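# Move the apple onto the cutting board and press down

## Task

Pick the apple up off the plate and place it on an uncovered part of the cutting board's wood, with good distance from both the knife and the board's borders. Then push it steadily down against the board for several seconds without easing off. It fails if the board or knife gets shifted, if the apple is pressed so hard it is crushed, or if anything is still in motion at the end. The apple must rest there on its own, not because the robot is holding it. Anything the robot is touching at the end must not settle more than about a fingernail's width once released.

## Robot and tools

Robot: one six-joint arm carrying a right-handed five-finger hand. With a single arm, every row is one flat list of numbers; there are no per-arm lists.

Scene frame: the origin lies on the table top under the arm's base. +z is up. +y is to the left when looking along +x. The result's state line gives the hand point in this frame: end_effector_position in metres, end_effector_quat_wxyz, and linear (m/s) and angular (rad/s) velocities. The printed position may be slightly off, more so at long reach.

Hand point: a point fixed to the palm, 0.05 m in front of it, where the index pad would meet the thumb tip in a pinch. Its own axes are: +z along the straightened fingers, +y outward from the palm, +x across the palm toward the little finger. Straight fingers extend 0.06 to 0.07 m past it along +z. On the little-finger side a rigid wrist bracket sticks out, reaching 0.11 m across the palm and 0.03 m beyond the point along +y, and it can strike objects. For a whole-hand wrap, turn the thumb in front of the palm before arriving. The hand can then close around something 0.035 to 0.08 m wide, such as the apple, which sits against the palm.

Row layout, 14 numbers, each in [-1, 1]:
1-6: dx, dy, dz, rx, ry, rz. This is an offset, not a pose. It is measured from the hand point's measured pose at the start of the action and expressed in the hand point's own axes. 1.0 equals 0.6 m for translation or 180 degrees for rotation. rx, ry, rz form a single rotation vector. Every row in an action is relative to that same starting pose, not to the row before it.
7-12: little, ring, middle, index, thumb_bend, thumb_turn. These are absolute motor targets. -1 means open or straight; +1 means fully curled. For thumb_turn, -1 puts the thumb beside the palm and +1 puts it across from the fingers. A pinch is roughly index +0.22, thumb_bend +0.75, thumb_turn +0.57.
13: force_limit. This is the load at which a closing motor stops. It scales linearly from about 0 N at -1 to 10 N at +1, or 15 N for the two thumb motors. It has no effect on opening.
14: speed. It runs from near zero at -1 to full at +1, and full speed covers a finger's whole travel in 0.6 s. For a soft grip, close at -0.9 or slower.

execute_actions(actions): a list of actions. Each action holds up to 15 rows, and each row lasts one 1/30 s step. If an action has fewer rows, its last row repeats until 15 steps are done. An empty list only returns the current state and images. At each step the commanded pose is clipped to within 100 mm and 16 degrees of the measured pose, so a long reach needs several actions. The line "Hand target" shows where the controller is currently steering.

move(target, speed, stop_force, blocking): target is one 14-number row whose offset is taken from the pose in the latest result. The hand point travels in a straight line, does not avoid obstacles, and may lag or overshoot. speed is in m/s, from 0.002 to 0.5, default 0.25; rotation is capped at twice that value in rad/s. stop_force is in N, from 9 to 40. It halts the path once the wrist sensor senses that much extra push against the direction of travel, and then the arm backs up slightly and holds. Use it, with a very slow speed, for pressing; the target may then lie past the contact. It cannot be trusted on a move that rotates the hand, and it should be omitted when lifting away from a surface. blocking=false returns after 0.5 s while the arm keeps moving. It cannot be combined with stop_force. Until the move is reported finished, use wait or stop. The "move:" result line reports how it ended (done, contact, off_target, moving, held, fault) and which limits acted (paced = pose clipped, held = some steps blocked), plus the remaining distance to target.

wait(seconds): 0 to 10. The arm holds its last command and any running move continues. stop(): brakes a running move. zoom_image(camera, region): camera is cam_head_left, cam_head_right or cam_wrist. region is [x0, y0, x1, y1] in pixels, at most 504 by 504. The head cameras are 672x504 and the wrist camera is 504x504. show_instructions(): shows the reference images. finished_scene(scene): ends the current scene and is final.

Hand readings: hand_measured, hand_stopped_by (moving, target, force, stalled, fault) and hand_load_n each list six values in the motor order above. Load is positive when something pushes a finger open. If the loads fall to about 0, the grip has been lost. A motor only responds when its target changes by at least 0.01. Resending the same numbers keeps the current grip.

Wrist force and Wrist torque are given along the hand point's x y z axes. They carry an offset of a few N and noise, and they saturate near 50 N. "no reading" is normal at the start. A "pose unreachable" line means the clearance check changed or blocked the command.

Things to avoid: the arm is stiff. Driving even slightly into a firm surface without stop_force can trigger a fault, which halts the arm for 10 seconds. Faults occur at joint load limits (136 N m for the large joints, 25.4 N m for the wrist joints) or at 150 N of external force. Press slowly, with a moderate stop_force, so the apple is not crushed. Keep the hand and bracket away from the knife and the board so neither gets shifted. Do not drop the apple or push anything off the table. Before finishing, check that the apple sits still on the wood by itself and that nothing is moving. Holding a load heats the motors: a MOTOR HOT warning appears at 70 °C, and at 85 °C the brakes lock the arm. The arm keeps its last command while you are composing a reply.

Each tool is called after "Request:" as name(argument=value, ...) on one line, values as JSON.

Reference images:

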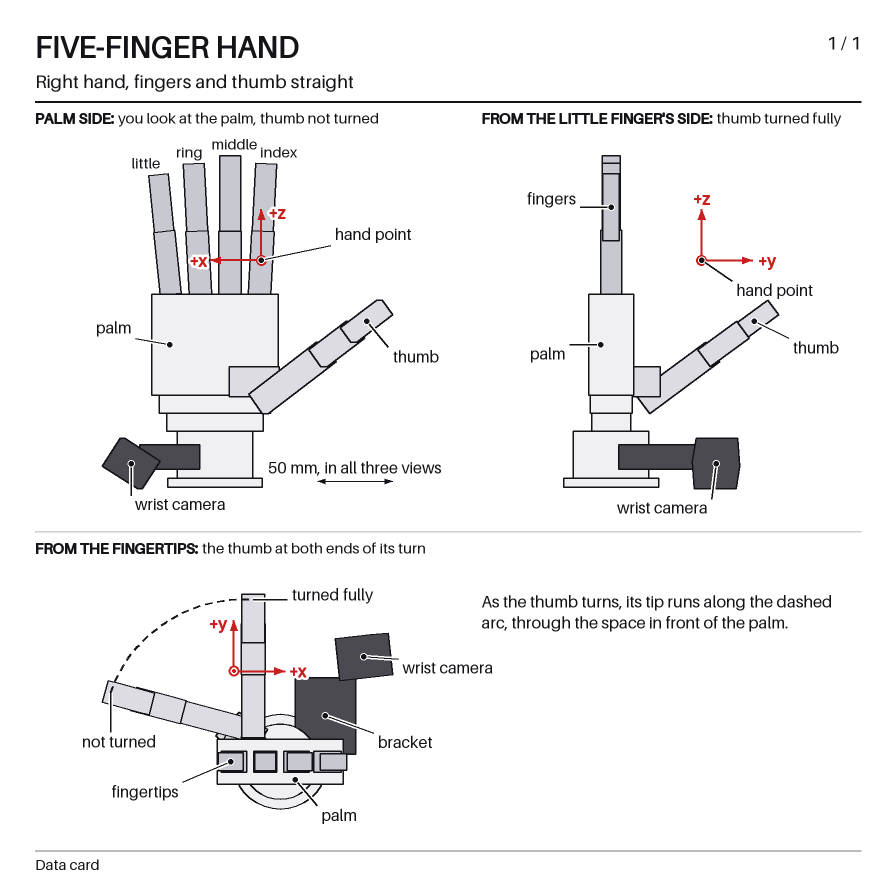

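## Session

Request:
execute_actions(actions=[])

Scene clock: 0.00 s.
end_effector_position=(+0.4885, -0.0206, +0.1527) hand_measured=(-1.000, -1.000, -1.000, -1.000, -1.000, -1.000) hand_load_n=(+0.0, +0.0, +0.0, +0.0, +0.0, +0.0) hand_stopped_by=(target, target, target, target, target, target) hand_force_limit=0.00 hand_speed=-0.80 end_effector_quat_wxyz=(+0.380, +0.318, +0.779, -0.385) end_effector_velocity=(-0.000, -0.000, +0.000) end_effector_angular_velocity=(-0.000, +0.000, -0.001)
Joint positions: [ 0.084 -0.655  1.944 -0.213  2.461 -0.831]
Joint velocities: [-0.     0.     0.001 -0.     0.     0.001]
Joint torques (N m, as the arm reports them, + toward a larger angle): no reading
Wrist force (N, on the end effector, along its own x y z axes, offset not removed): no reading
Wrist torque (N m, same axes, about the end effector's origin, offset not removed): no reading
Hand target: +0.489, -0.021, +0.153; +0.380, +0.318, +0.779, -0.385

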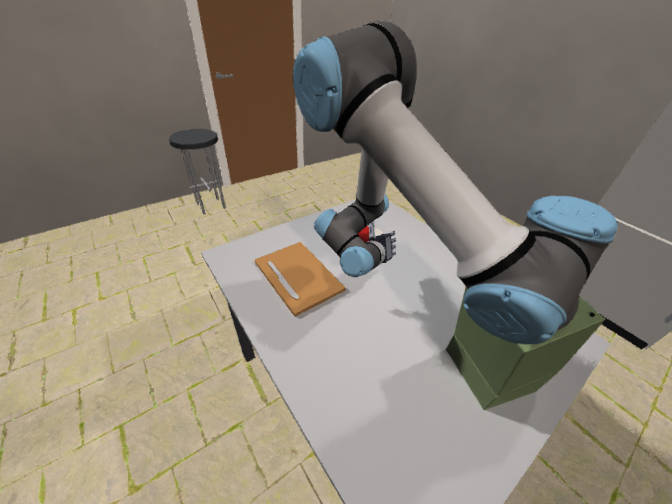

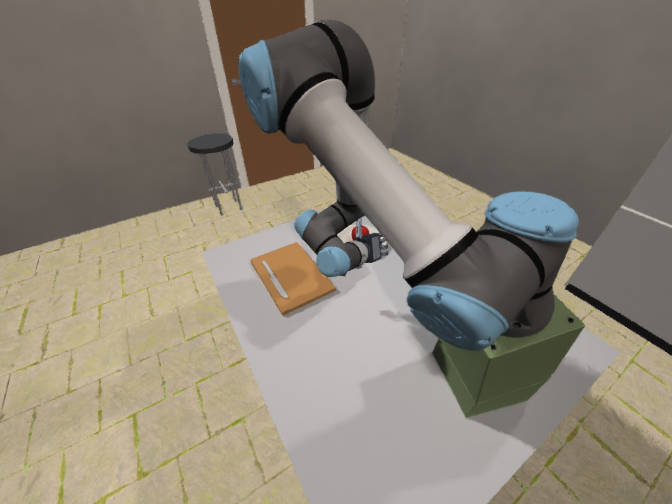

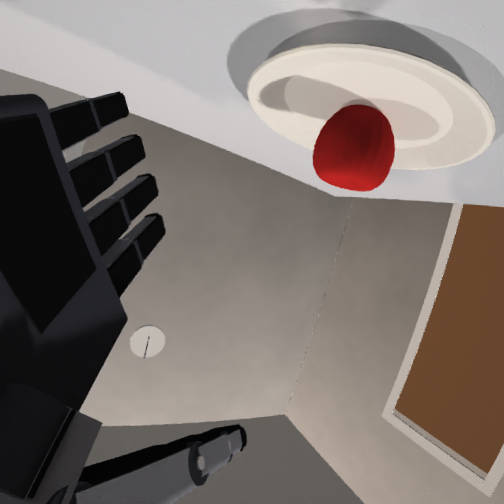

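Request:
move(target=[-0.1395,-0.0597,-0.0693,0,0,-0.371,-1,-1,-1,-1,-1,1,0,0.5], speed=0.3)

Scene clock: 4.33 s.
end_effector_position=(+0.4884, -0.0205, +0.2526) hand_measured=(-1.000, -1.000, -1.000, -1.000, -1.000, +1.000) hand_load_n=(+0.0, +0.0, +0.0, +0.0, +0.0, +0.0) hand_stopped_by=(target, target, target, target, target, target) hand_force_limit=0.00 hand_speed=0.50 end_effector_quat_wxyz=(+0.106, -0.163, +0.825, -0.530) end_effector_velocity=(+0.001, -0.000, +0.001) end_effector_angular_velocity=(-0.003, +0.008, +0.008)
Joint positions: [-0.041 -1.028  1.962  0.019  2.395 -2.157]
Joint velocities: [-0.003 -0.004 -0.001 -0.    -0.004 -0.017]
Joint torques (N m, as the arm reports them, + toward a larger angle): [-15.8  -39.27 -22.76   3.13  -0.21  -1.08]
Wrist force (N, on the end effector, along its own x y z axes, offset not removed): [-1.2 0.5 3.2]
Wrist torque (N m, same axes, about the end effector's origin, offset not removed): [-0.03 0.19 -0.20]
Hand target: +0.488, -0.020, +0.253; +0.106, -0.164, +0.825, -0.530
Off the commanded pose: 0.000 m, 0 deg.
move: done

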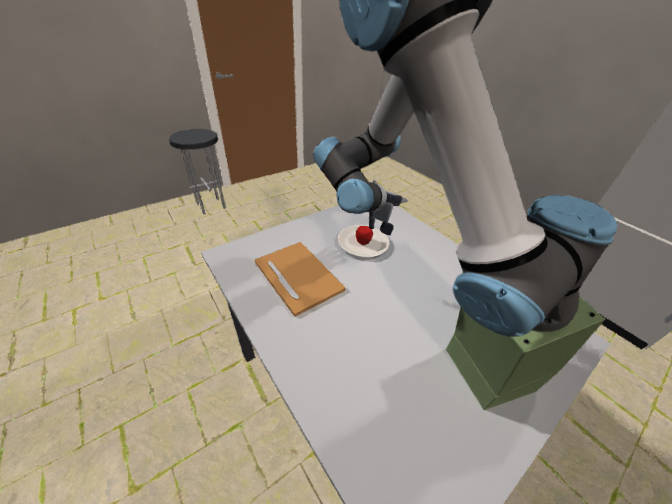

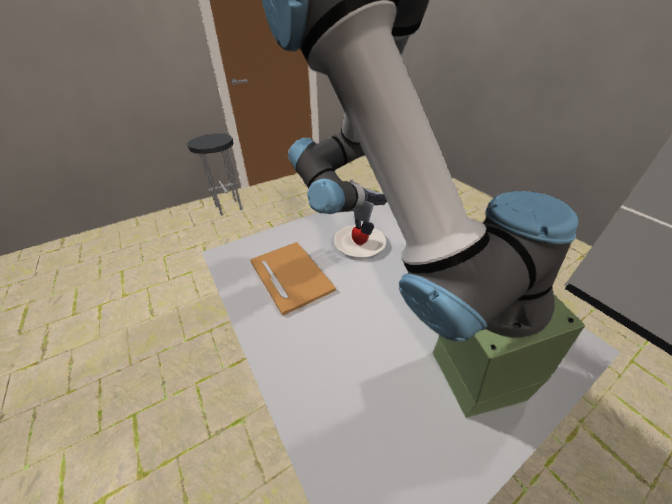

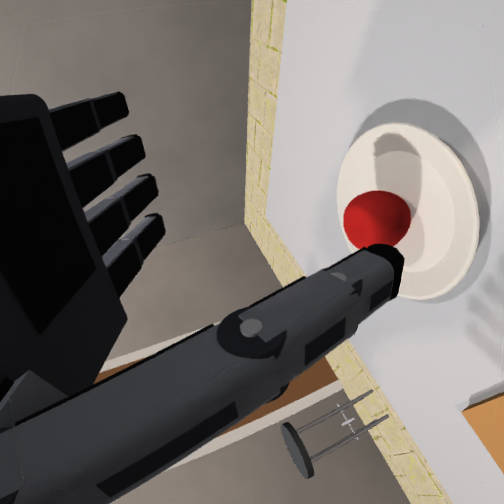

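Request:
move(target=[-0.1383,0.1147,0.2012,-0.139,0,0,-1,-1,-1,-1,-1,1,0,0.5], speed=0.25)

Scene clock: 10.97 s.
end_effector_position=(+0.5962, -0.0639, +0.1404) hand_measured=(-1.000, -1.000, -1.000, -1.000, -1.000, +1.000) hand_load_n=(+0.0, +0.0, +0.0, +0.0, +0.0, +0.0) hand_stopped_by=(target, target, target, target, target, target) hand_force_limit=0.00 hand_speed=0.50 end_effector_quat_wxyz=(+0.069, -0.182, +0.920, -0.339) end_effector_velocity=(+0.002, -0.000, -0.001) end_effector_angular_velocity=(+0.004, +0.003, -0.001)
Joint positions: [-0.258 -0.689  1.529  0.288  1.926 -2.217]
Joint velocities: [-0.001  0.006 -0.011  0.009 -0.003  0.   ]
Joint torques (N m, as the arm reports them, + toward a larger angle): [-18.47 -36.18 -26.33   3.56  -0.35  -0.86]
Wrist force (N, on the end effector, along its own x y z axes, offset not removed): [-2.2 -0.2 2.3]
Wrist torque (N m, same axes, about the end effector's origin, offset not removed): [-0.14 0.38 -0.36]
Hand target: +0.596, -0.064, +0.140; +0.068, -0.182, +0.920, -0.339
Off the commanded pose: 0.000 m, 0 deg.
move: done

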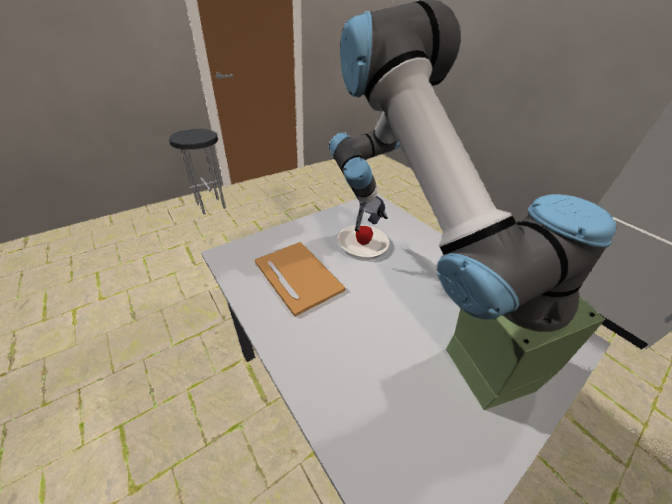

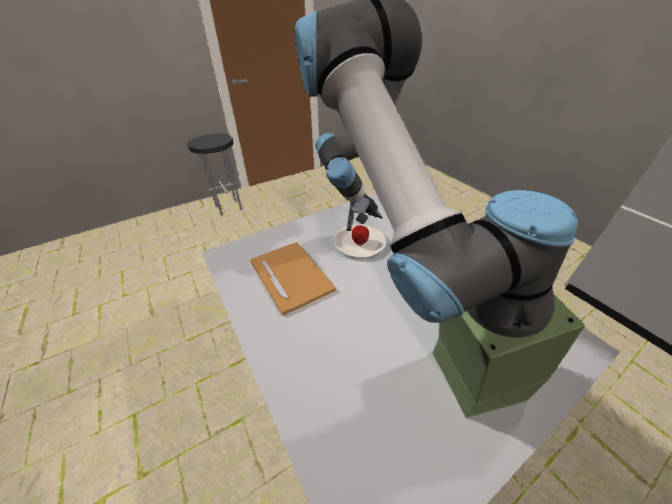

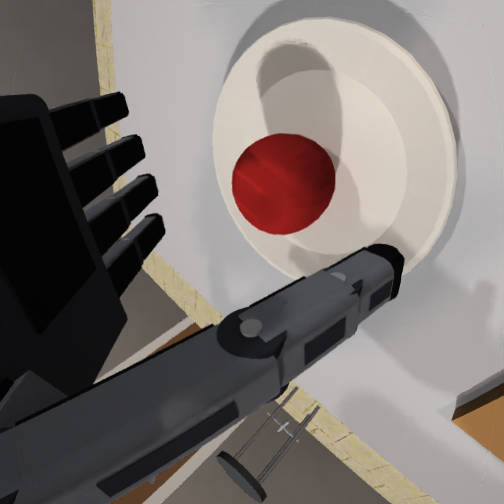

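Request:
move(target=[-0.0217,-0.0102,0.0963,0,0,0,-1,-1,-1,-1,-1,1,0,0.5], speed=0.15)

Request:
zoom_image(camera="cam_head_left", region=[240, 150, 440, 330])

Scene clock: 13.87 s.
end_effector_position=(+0.6243, -0.0978, +0.1008) hand_measured=(-1.000, -1.000, -1.000, -1.000, -1.000, +1.000) hand_load_n=(+0.0, +0.0, +0.0, +0.0, +0.0, +0.0) hand_stopped_by=(target, target, target, target, target, target) hand_force_limit=0.00 hand_speed=0.50 end_effector_quat_wxyz=(+0.069, -0.182, +0.920, -0.339) end_effector_velocity=(+0.001, -0.002, -0.002) end_effector_angular_velocity=(-0.000, +0.001, -0.001)
Joint positions: [-0.291 -0.563  1.403  0.279  1.912 -2.248]
Joint velocities: [-0.001  0.007 -0.007  0.001 -0.    -0.001]
Joint torques (N m, as the arm reports them, + toward a larger angle): [-19.02 -37.08 -23.91   3.19  -0.52  -1.18]
Wrist force (N, on the end effector, along its own x y z axes, offset not removed): [-3.6 -0.9 2.6]
Wrist torque (N m, same axes, about the end effector's origin, offset not removed): [-0.17 0.46 -0.35]
Hand target: +0.624, -0.098, +0.101; +0.069, -0.182, +0.920, -0.339
Off the commanded pose: 0.000 m, 0 deg.
move: done

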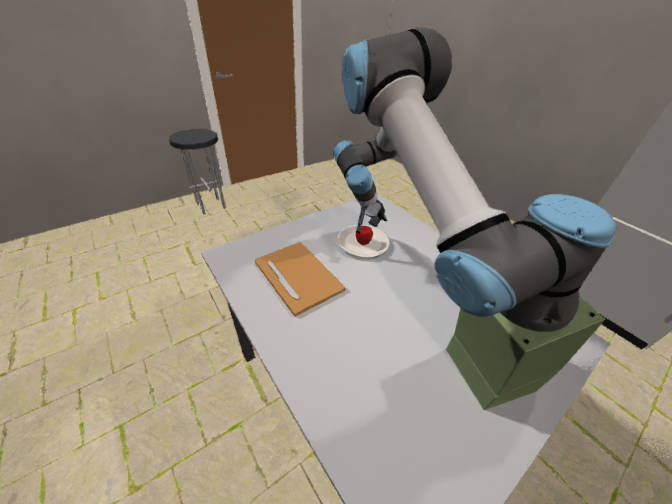

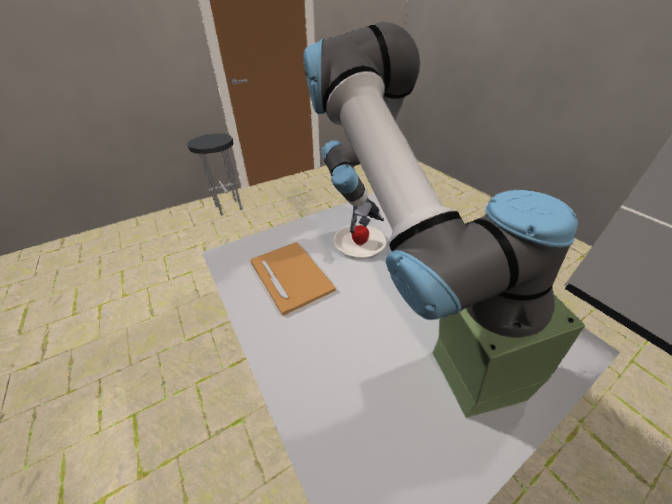

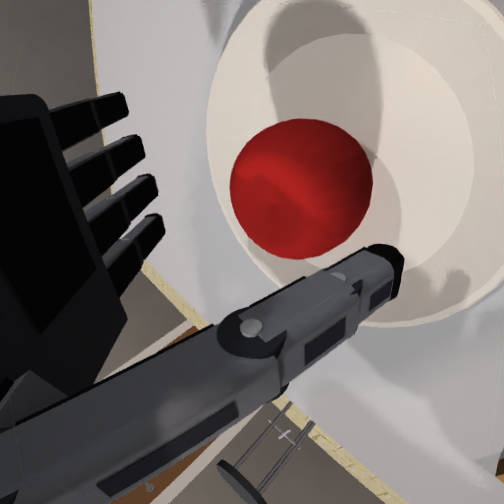

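Region (240, 150, 440, 330) of cam_head_left's 672x504 image, scaled by 2.520, with more detail than that image has; it fills the top 454 rows of this view, and the rest is white.

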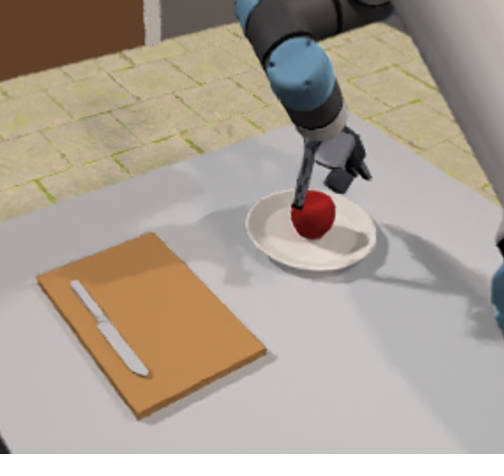

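Request:
move(target=[0.0133,0.0253,-0.0217,0,0,0,-1,-1,-1,-1,-1,1,0,0.5], speed=0.1)

Request:
move(target=[0,0.0324,0.0381,0,0,0,-1,-1,-1,-1,-1,1,0,0.5], speed=0.05, stop_force=9)

Request:
zoom_image(camera="cam_head_left", region=[300, 170, 420, 270])

Scene clock: 16.67 s.
end_effector_position=(+0.6095, -0.0826, +0.1008) hand_measured=(-1.000, -1.000, -1.000, -1.000, -1.000, +1.000) hand_load_n=(+0.0, +0.0, +0.0, +0.0, +0.0, +0.0) hand_stopped_by=(target, target, target, target, target, target) hand_force_limit=0.00 hand_speed=0.50 end_effector_quat_wxyz=(+0.069, -0.182, +0.920, -0.339) end_effector_velocity=(-0.001, +0.002, +0.000) end_effector_angular_velocity=(-0.000, -0.001, +0.002)
Joint positions: [-0.27  -0.59   1.459  0.255  1.921 -2.228]
Joint velocities: [ 0.003 -0.003  0.005 -0.003  0.     0.001]
Joint torques (N m, as the arm reports them, + toward a larger angle): [ -1.25 -50.66   1.61  -0.26   2.12   1.48]
Wrist force (N, on the end effector, along its own x y z axes, offset not removed): [-0.4 0.0 1.4]
Wrist torque (N m, same axes, about the end effector's origin, offset not removed): [0.05 0.06 -0.28]
Hand target: +0.609, -0.082, +0.101; +0.069, -0.182, +0.920, -0.339
Off the commanded pose: 0.000 m, 0 deg.
move: done

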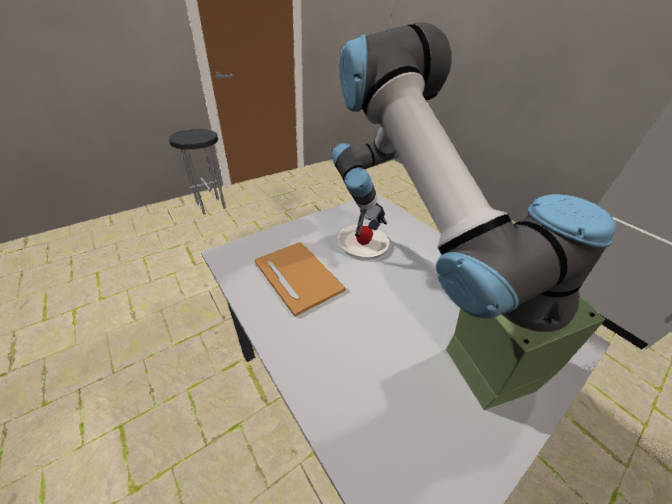

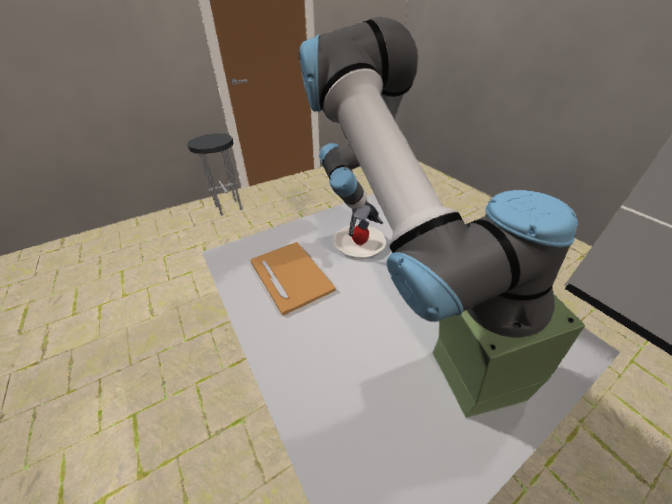

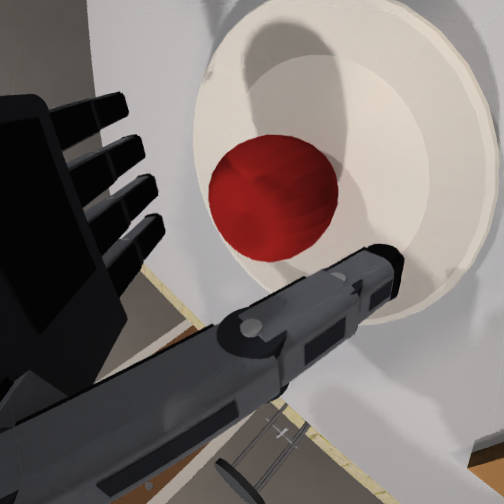

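Scene clock: 17.70 s.
end_effector_position=(+0.6096, -0.0826, +0.0711) hand_measured=(-1.000, -1.000, -1.000, -1.000, -1.000, +1.000) hand_load_n=(+0.0, +0.0, +0.0, +0.0, +0.0, +0.0) hand_stopped_by=(target, target, target, target, target, target) hand_force_limit=0.00 hand_speed=0.50 end_effector_quat_wxyz=(+0.069, -0.182, +0.920, -0.339) end_effector_velocity=(+0.001, +0.001, -0.002) end_effector_angular_velocity=(+0.001, -0.001, +0.001)
Joint positions: [-0.258 -0.531  1.435  0.225  1.926 -2.216]
Joint velocities: [ 0.002  0.004 -0.003 -0.002 -0.     0.002]
Joint torques (N m, as the arm reports them, + toward a larger angle): [ -1.71 -36.78 -26.27  -0.04   2.4    1.45]
Wrist force (N, on the end effector, along its own x y z axes, offset not removed): [-0.9 -1.6 3.8]
Wrist torque (N m, same axes, about the end effector's origin, offset not removed): [-0.34 0.10 -0.36]
Hand target: +0.610, -0.083, +0.071; +0.069, -0.182, +0.920, -0.339
Off the commanded pose: 0.000 m, 0 deg.
move: done

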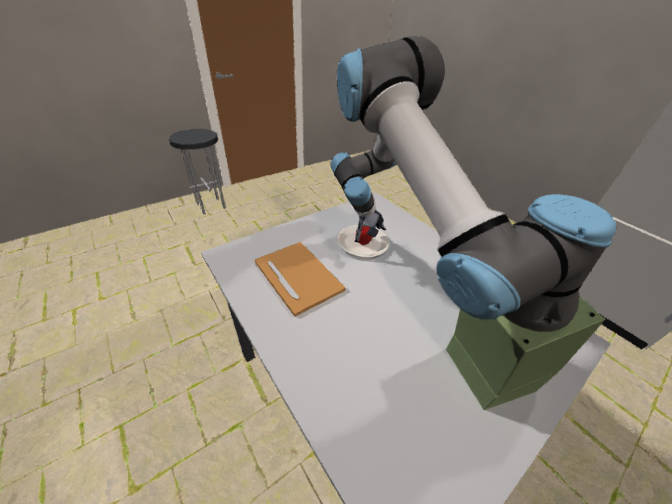

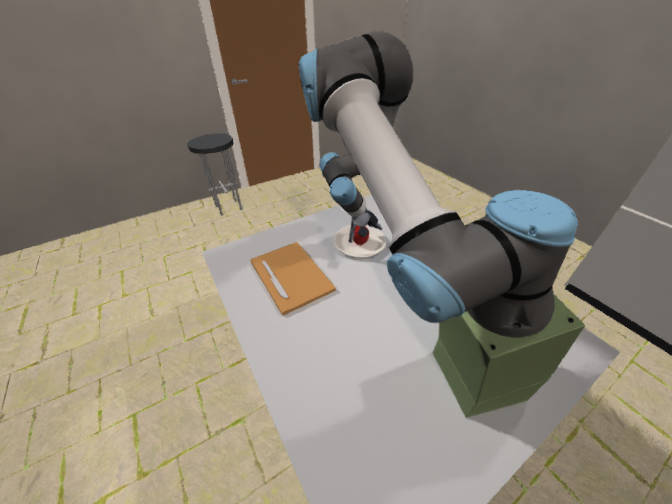

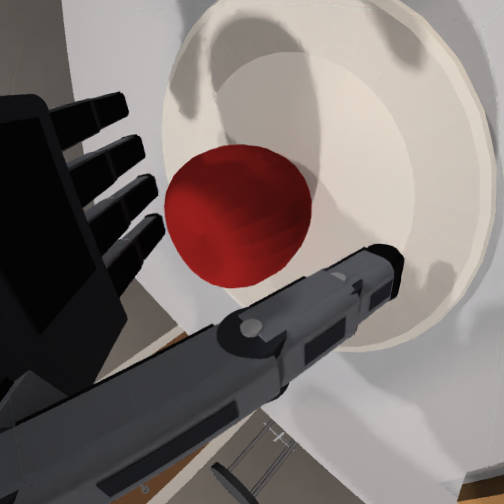

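Region (300, 170, 420, 270) of cam_head_left's 672x504 image, scaled by 4.200, with more detail than that image has.

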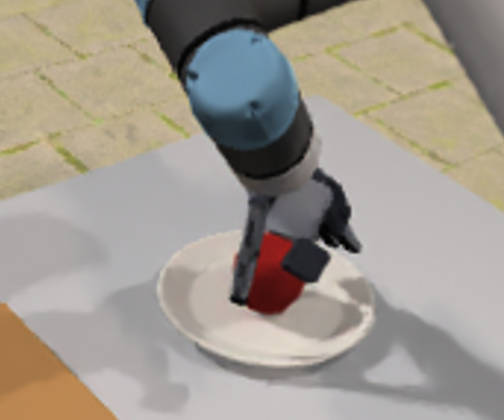

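Request:
move(target=[0.005,0.02,0.03,0,0,0,-1,-1,-1,-1,-1,1,0,0.5], speed=0.04, stop_force=9)

Request:
zoom_image(camera="cam_head_right", region=[300, 170, 420, 270])

Scene clock: 19.80 s.
end_effector_position=(+0.6079, -0.0862, +0.0499) hand_measured=(-1.000, -1.000, -1.000, -1.000, -1.000, +1.000) hand_load_n=(+0.0, +0.0, +0.0, +0.5, +0.0, +0.0) hand_stopped_by=(target, target, target, target, target, target) hand_force_limit=0.00 hand_speed=0.50 end_effector_quat_wxyz=(+0.069, -0.182, +0.920, -0.339) end_effector_velocity=(-0.001, -0.000, -0.003) end_effector_angular_velocity=(-0.001, +0.002, -0.000)
Joint positions: [-0.256 -0.491  1.422  0.199  1.927 -2.214]
Joint velocities: [ 0.001  0.005 -0.001 -0.002  0.001  0.   ]
Joint torques (N m, as the arm reports them, + toward a larger angle): [  1.37 -31.85 -19.28   1.16   0.92   1.25]
Wrist force (N, on the end effector, along its own x y z axes, offset not removed): [-0.9 -7.6 -2.7]
Wrist torque (N m, same axes, about the end effector's origin, offset not removed): [0.32 0.08 -0.16]
Hand target: +0.608, -0.086, +0.050; +0.069, -0.182, +0.920, -0.339
Off the commanded pose: 0.000 m, 0 deg.
move: done

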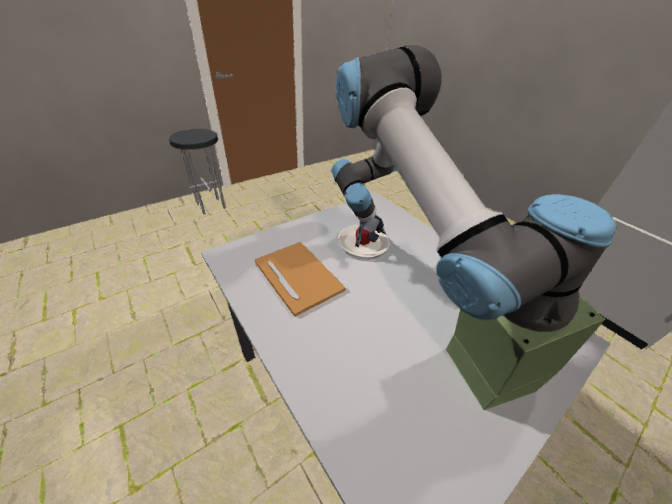

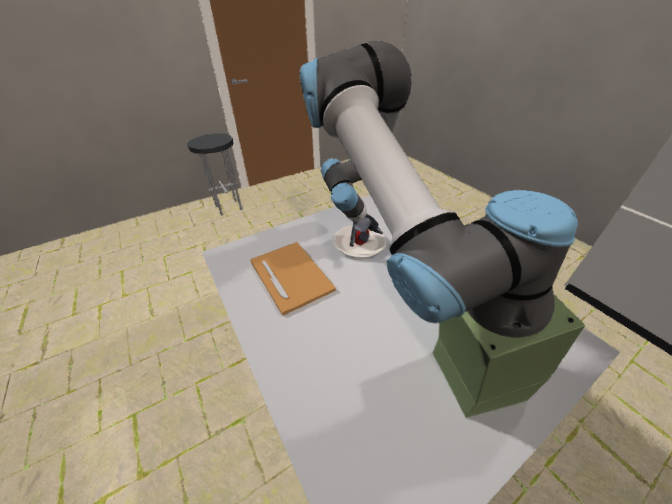

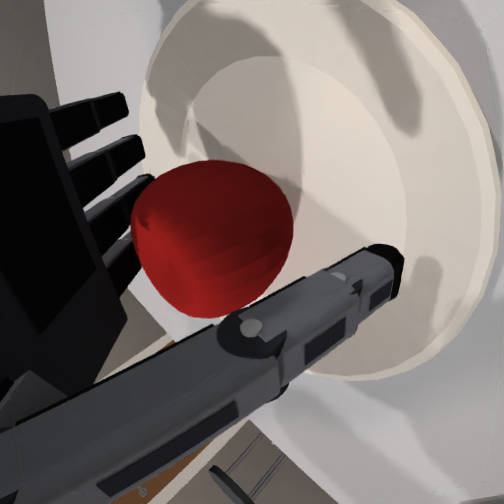

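Region (300, 170, 420, 270) of cam_head_right's 672x504 image, scaled by 4.200, with more detail than that image has.

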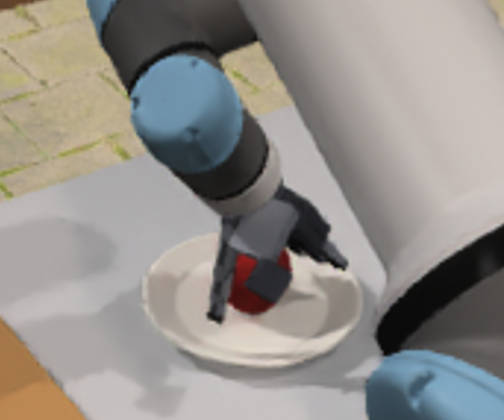

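Request:
execute_actions(actions=[[[0,-0.007,0,0,0,0,-1,-1,-1,-1,-1,1,0,0.5]],[[-0.008,0,0.0125,0,0,0,-1,-1,-1,-1,-1,1,0,0.5]],[[0,0,0.0125,0,0,0,-1,-1,-1,-1,-1,1,0,0.5]],[[0,0,0,0,0,0,-1,-1,-1,-1,-1,1,0,0.5]]])

Request:
zoom_image(camera="cam_head_right", region=[300, 170, 420, 270])

Scene clock: 22.53 s.
end_effector_position=(+0.6171, -0.0961, +0.0414) hand_measured=(-1.000, -1.000, -1.000, -1.000, -1.000, +1.000) hand_load_n=(+0.0, +0.0, +0.0, +0.0, +0.0, +0.0) hand_stopped_by=(target, target, target, target, target, target) hand_force_limit=0.00 hand_speed=0.50 end_effector_quat_wxyz=(+0.069, -0.182, +0.920, -0.339) end_effector_velocity=(+0.000, +0.001, +0.000) end_effector_angular_velocity=(+0.001, +0.000, +0.000)
Joint positions: [-0.266 -0.459  1.378  0.207  1.923 -2.224]
Joint velocities: [ 0.001 -0.    -0.     0.001 -0.     0.001]
Joint torques (N m, as the arm reports them, + toward a larger angle): [-12.19 -52.13  -9.61   0.89  -0.24  -0.01]
Wrist force (N, on the end effector, along its own x y z axes, offset not removed): [-1.5 -0.9 1.9]
Wrist torque (N m, same axes, about the end effector's origin, offset not removed): [-0.16 0.30 -0.29]
Hand target: +0.617, -0.096, +0.041; +0.069, -0.182, +0.920, -0.339
Off the commanded pose: 0.000 m, 0 deg.

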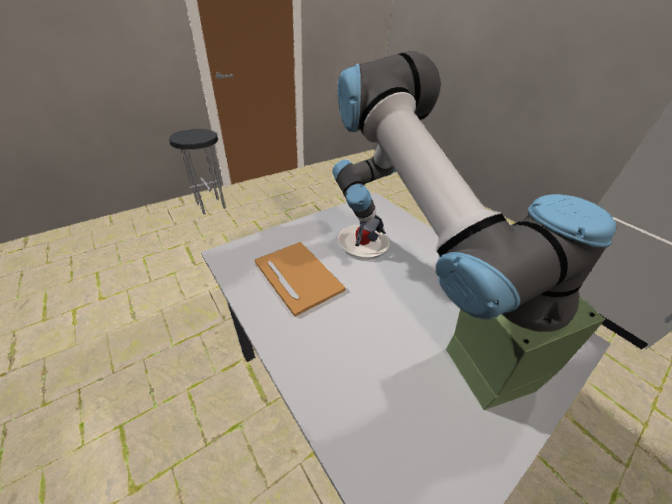

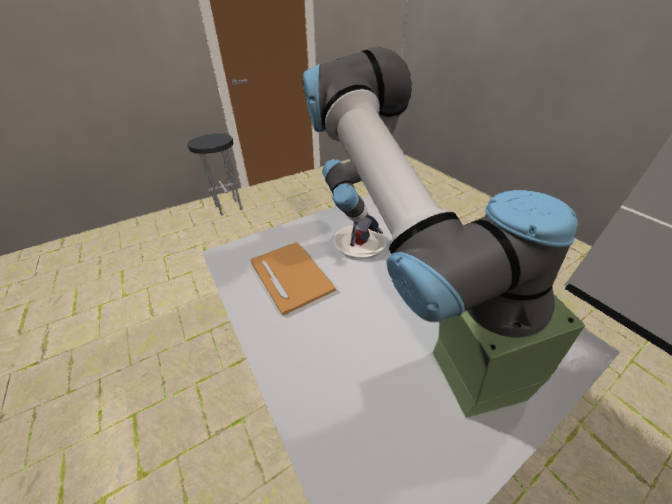

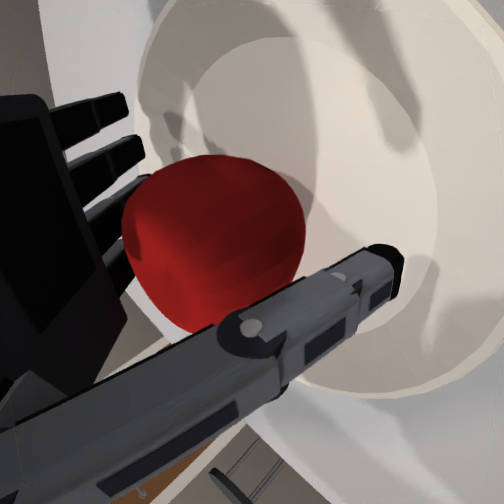

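Region (300, 170, 420, 270) of cam_head_right's 672x504 image, scaled by 4.200, with more detail than that image has.

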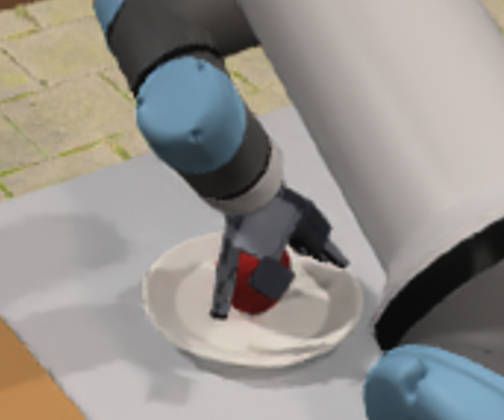

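Request:
execute_actions(actions=[[[0,0,0.012,0,0,0,-1,-1,-1,-1,-1,1,0,0.5]],[[0,0,0,0,0,0,1,1,1,1,1,1,0.2,-0.6]],[[0,0,0,0,0,0,1,1,1,1,1,1,0.2,-0.6]],[[0,0,0,0,0,0,1,1,1,1,1,1,0.2,-0.6]],[[0,0,0,0,0,0,1,1,1,1,1,1,0.2,-0.6]],[[0,0,0,0,0,0,1,1,1,1,1,1,0.2,-0.6]],[[0,0,0,0,0,0,1,1,1,1,1,1,0.2,-0.6]]])

Request:
zoom_image(camera="cam_head_right", region=[300, 170, 420, 270])

Scene clock: 26.60 s.
end_effector_position=(+0.6189, -0.1003, +0.0362) hand_measured=(+0.932, -0.006, -0.648, -0.250, -0.526, +1.000) hand_load_n=(+0.0, +7.5, +5.5, +8.5, +12.0, +3.0) hand_stopped_by=(moving, force, force, force, force, target) hand_force_limit=0.20 hand_speed=-0.60 end_effector_quat_wxyz=(+0.069, -0.182, +0.920, -0.339) end_effector_velocity=(+0.000, -0.000, +0.000) end_effector_angular_velocity=(-0.001, -0.001, +0.000)
Joint positions: [-0.271 -0.445  1.366  0.203  1.921 -2.229]
Joint velocities: [ 0.     0.    -0.001 -0.     0.001 -0.   ]
Joint torques (N m, as the arm reports them, + toward a larger angle): [-13.25 -33.2   -7.86   1.14  -0.33   0.39]
Wrist force (N, on the end effector, along its own x y z axes, offset not removed): [-0.7 -8.4 -7.3]
Wrist torque (N m, same axes, about the end effector's origin, offset not removed): [0.86 0.55 -0.38]
Hand target: +0.619, -0.100, +0.036; +0.069, -0.182, +0.920, -0.339
Off the commanded pose: 0.000 m, 0 deg.

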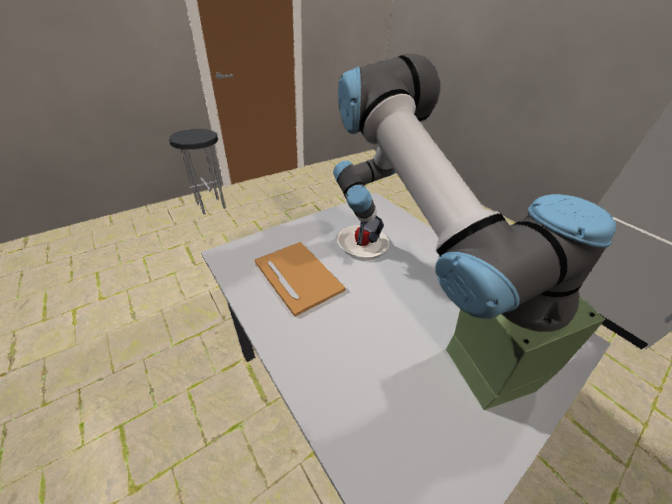

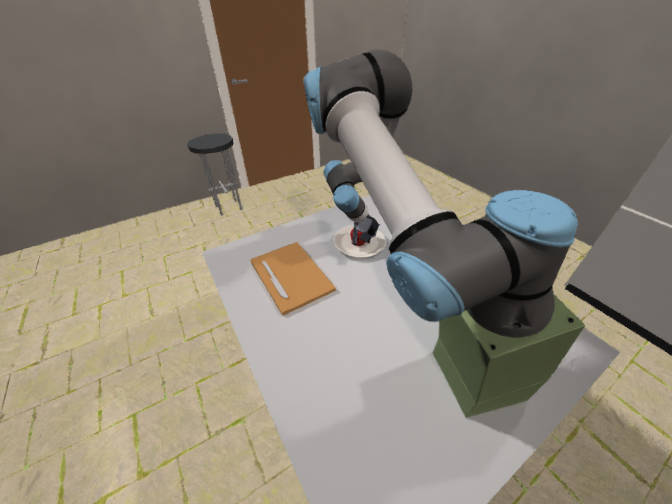

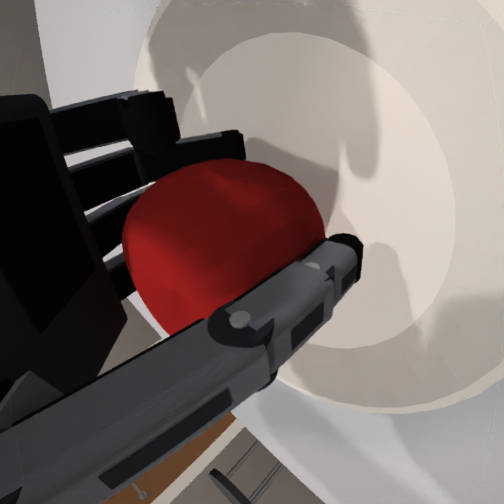

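Region (300, 170, 420, 270) of cam_head_right's 672x504 image, scaled by 4.200, with more detail than that image has.

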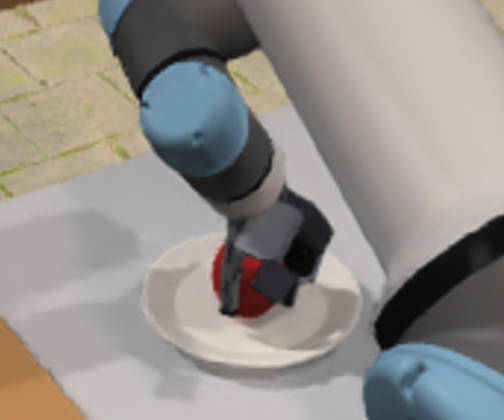

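Request:
execute_actions(actions=[[[0,-0.013,-0.0152,0,0,0,1,1,1,1,1,1,0.2,-0.6]],[[0,0,0,0,0,0,1,1,0.95,1,1,1,0.2,-0.6]],[[0,0,0,0,0,0,1,1,0.95,1,1,1,0.2,-0.6]],[[0,0,0,0,0,0,1,1,0.95,1,1,1,0.2,-0.6]]])

Scene clock: 29.03 s.
end_effector_position=(+0.6188, -0.1003, +0.0478) hand_measured=(+1.000, -0.006, -0.232, -0.250, -0.528, +1.000) hand_load_n=(+0.0, +5.0, +10.5, +4.5, +15.5, +3.5) hand_stopped_by=(target, force, force, force, force, target) hand_force_limit=0.20 hand_speed=-0.60 end_effector_quat_wxyz=(+0.069, -0.182, +0.920, -0.339) end_effector_velocity=(+0.000, -0.000, +0.001) end_effector_angular_velocity=(+0.001, -0.001, -0.000)
Joint positions: [-0.276 -0.468  1.378  0.213  1.919 -2.234]
Joint velocities: [-0.    -0.001  0.     0.    -0.001  0.   ]
Joint torques (N m, as the arm reports them, + toward a larger angle): [-12.83 -41.59 -13.83   1.6   -0.07   0.48]
Wrist force (N, on the end effector, along its own x y z axes, offset not removed): [-0.5 2.4 3.9]
Wrist torque (N m, same axes, about the end effector's origin, offset not removed): [0.24 0.06 -0.15]
Hand target: +0.619, -0.100, +0.048; +0.069, -0.182, +0.920, -0.339
Off the commanded pose: 0.000 m, 0 deg.

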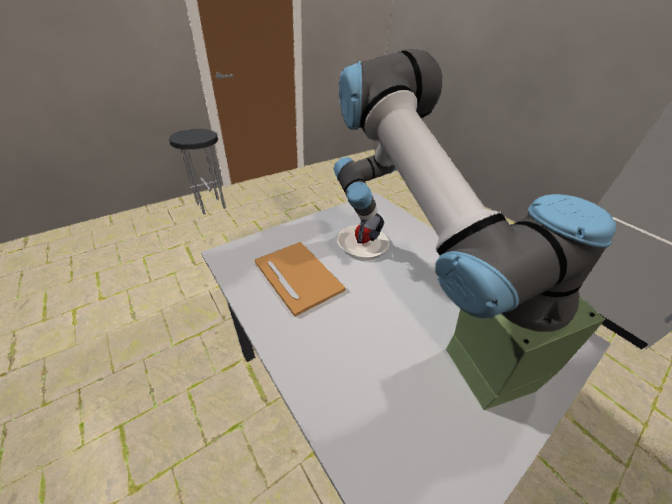

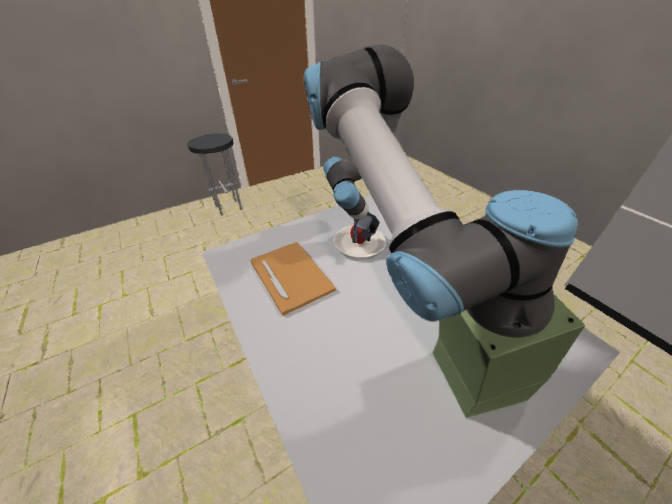

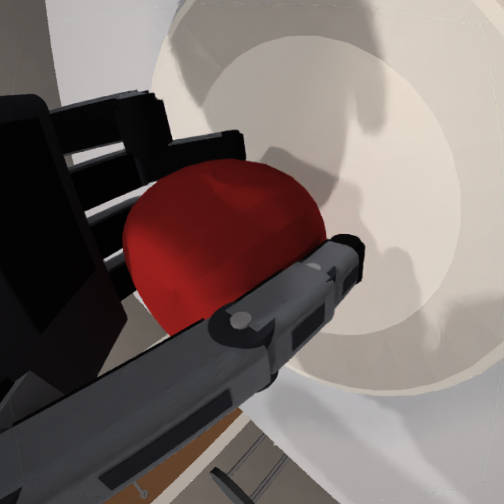

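Request:
move(target=[-0.1327,0.2647,-0.383,0,0,0,1,1,0.95,1,1,1,0.2,-0.6], speed=0.2)

Request:
zoom_image(camera="cam_head_left", region=[220, 170, 400, 330])

Scene clock: 32.33 s.
end_effector_position=(+0.5894, +0.1793, +0.1192) hand_measured=(+1.000, -0.006, -0.232, -0.250, -0.528, +1.000) hand_load_n=(+0.0, +5.0, +10.5, +4.5, +15.5, +3.5) hand_stopped_by=(target, force, force, force, force, target) hand_force_limit=0.20 hand_speed=-0.60 end_effector_quat_wxyz=(+0.069, -0.182, +0.920, -0.339) end_effector_velocity=(+0.001, +0.003, +0.001) end_effector_angular_velocity=(-0.000, +0.000, -0.001)
Joint positions: [ 0.205 -0.597  1.292  0.641  2.083 -1.735]
Joint velocities: [ 0.005  0.002 -0.008  0.01   0.001  0.007]
Joint torques (N m, as the arm reports them, + toward a larger angle): [  2.22 -38.57 -26.81   4.06   2.39   1.41]
Wrist force (N, on the end effector, along its own x y z axes, offset not removed): [-1.1 1.6 4.3]
Wrist torque (N m, same axes, about the end effector's origin, offset not removed): [0.00 0.11 -0.16]
Hand target: +0.589, +0.180, +0.119; +0.068, -0.182, +0.920, -0.339
Off the commanded pose: 0.001 m, 0 deg.
move: done

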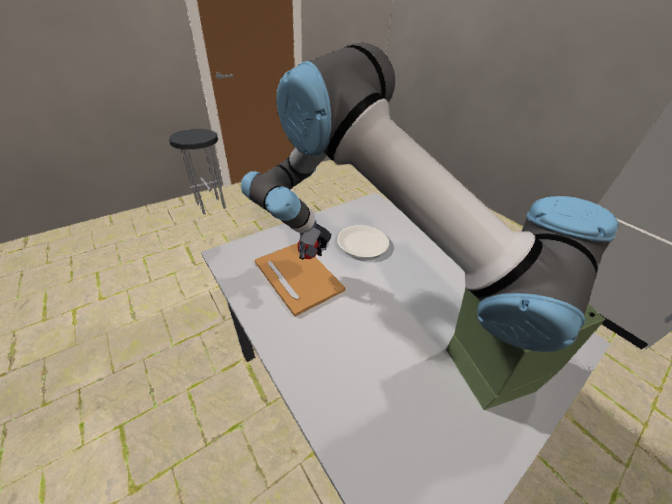

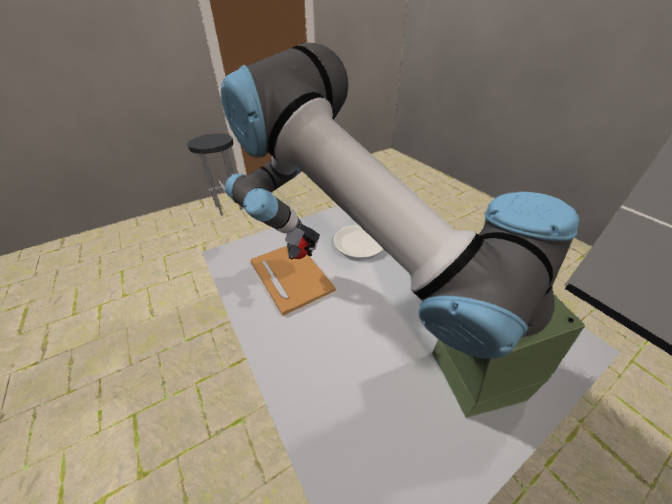

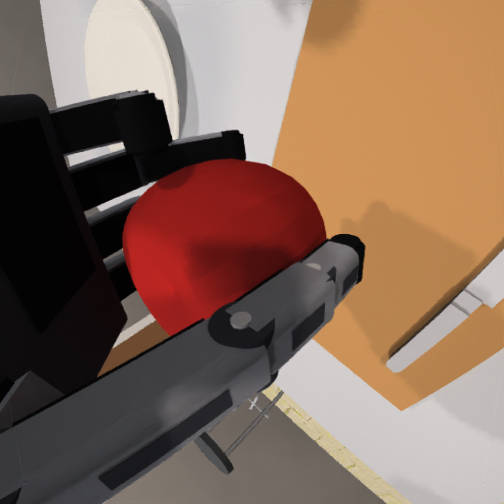

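Region (220, 170, 400, 330) of cam_head_left's 672x504 image, scaled by 2.800, with more detail than that image has.

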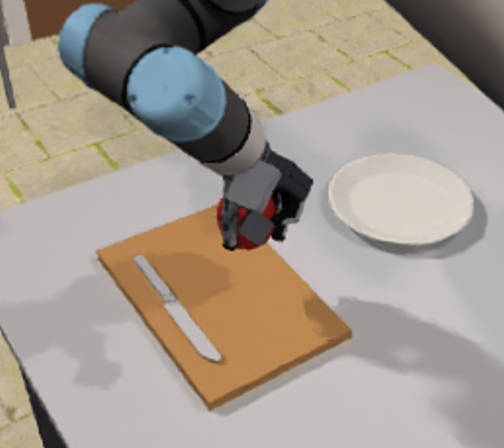

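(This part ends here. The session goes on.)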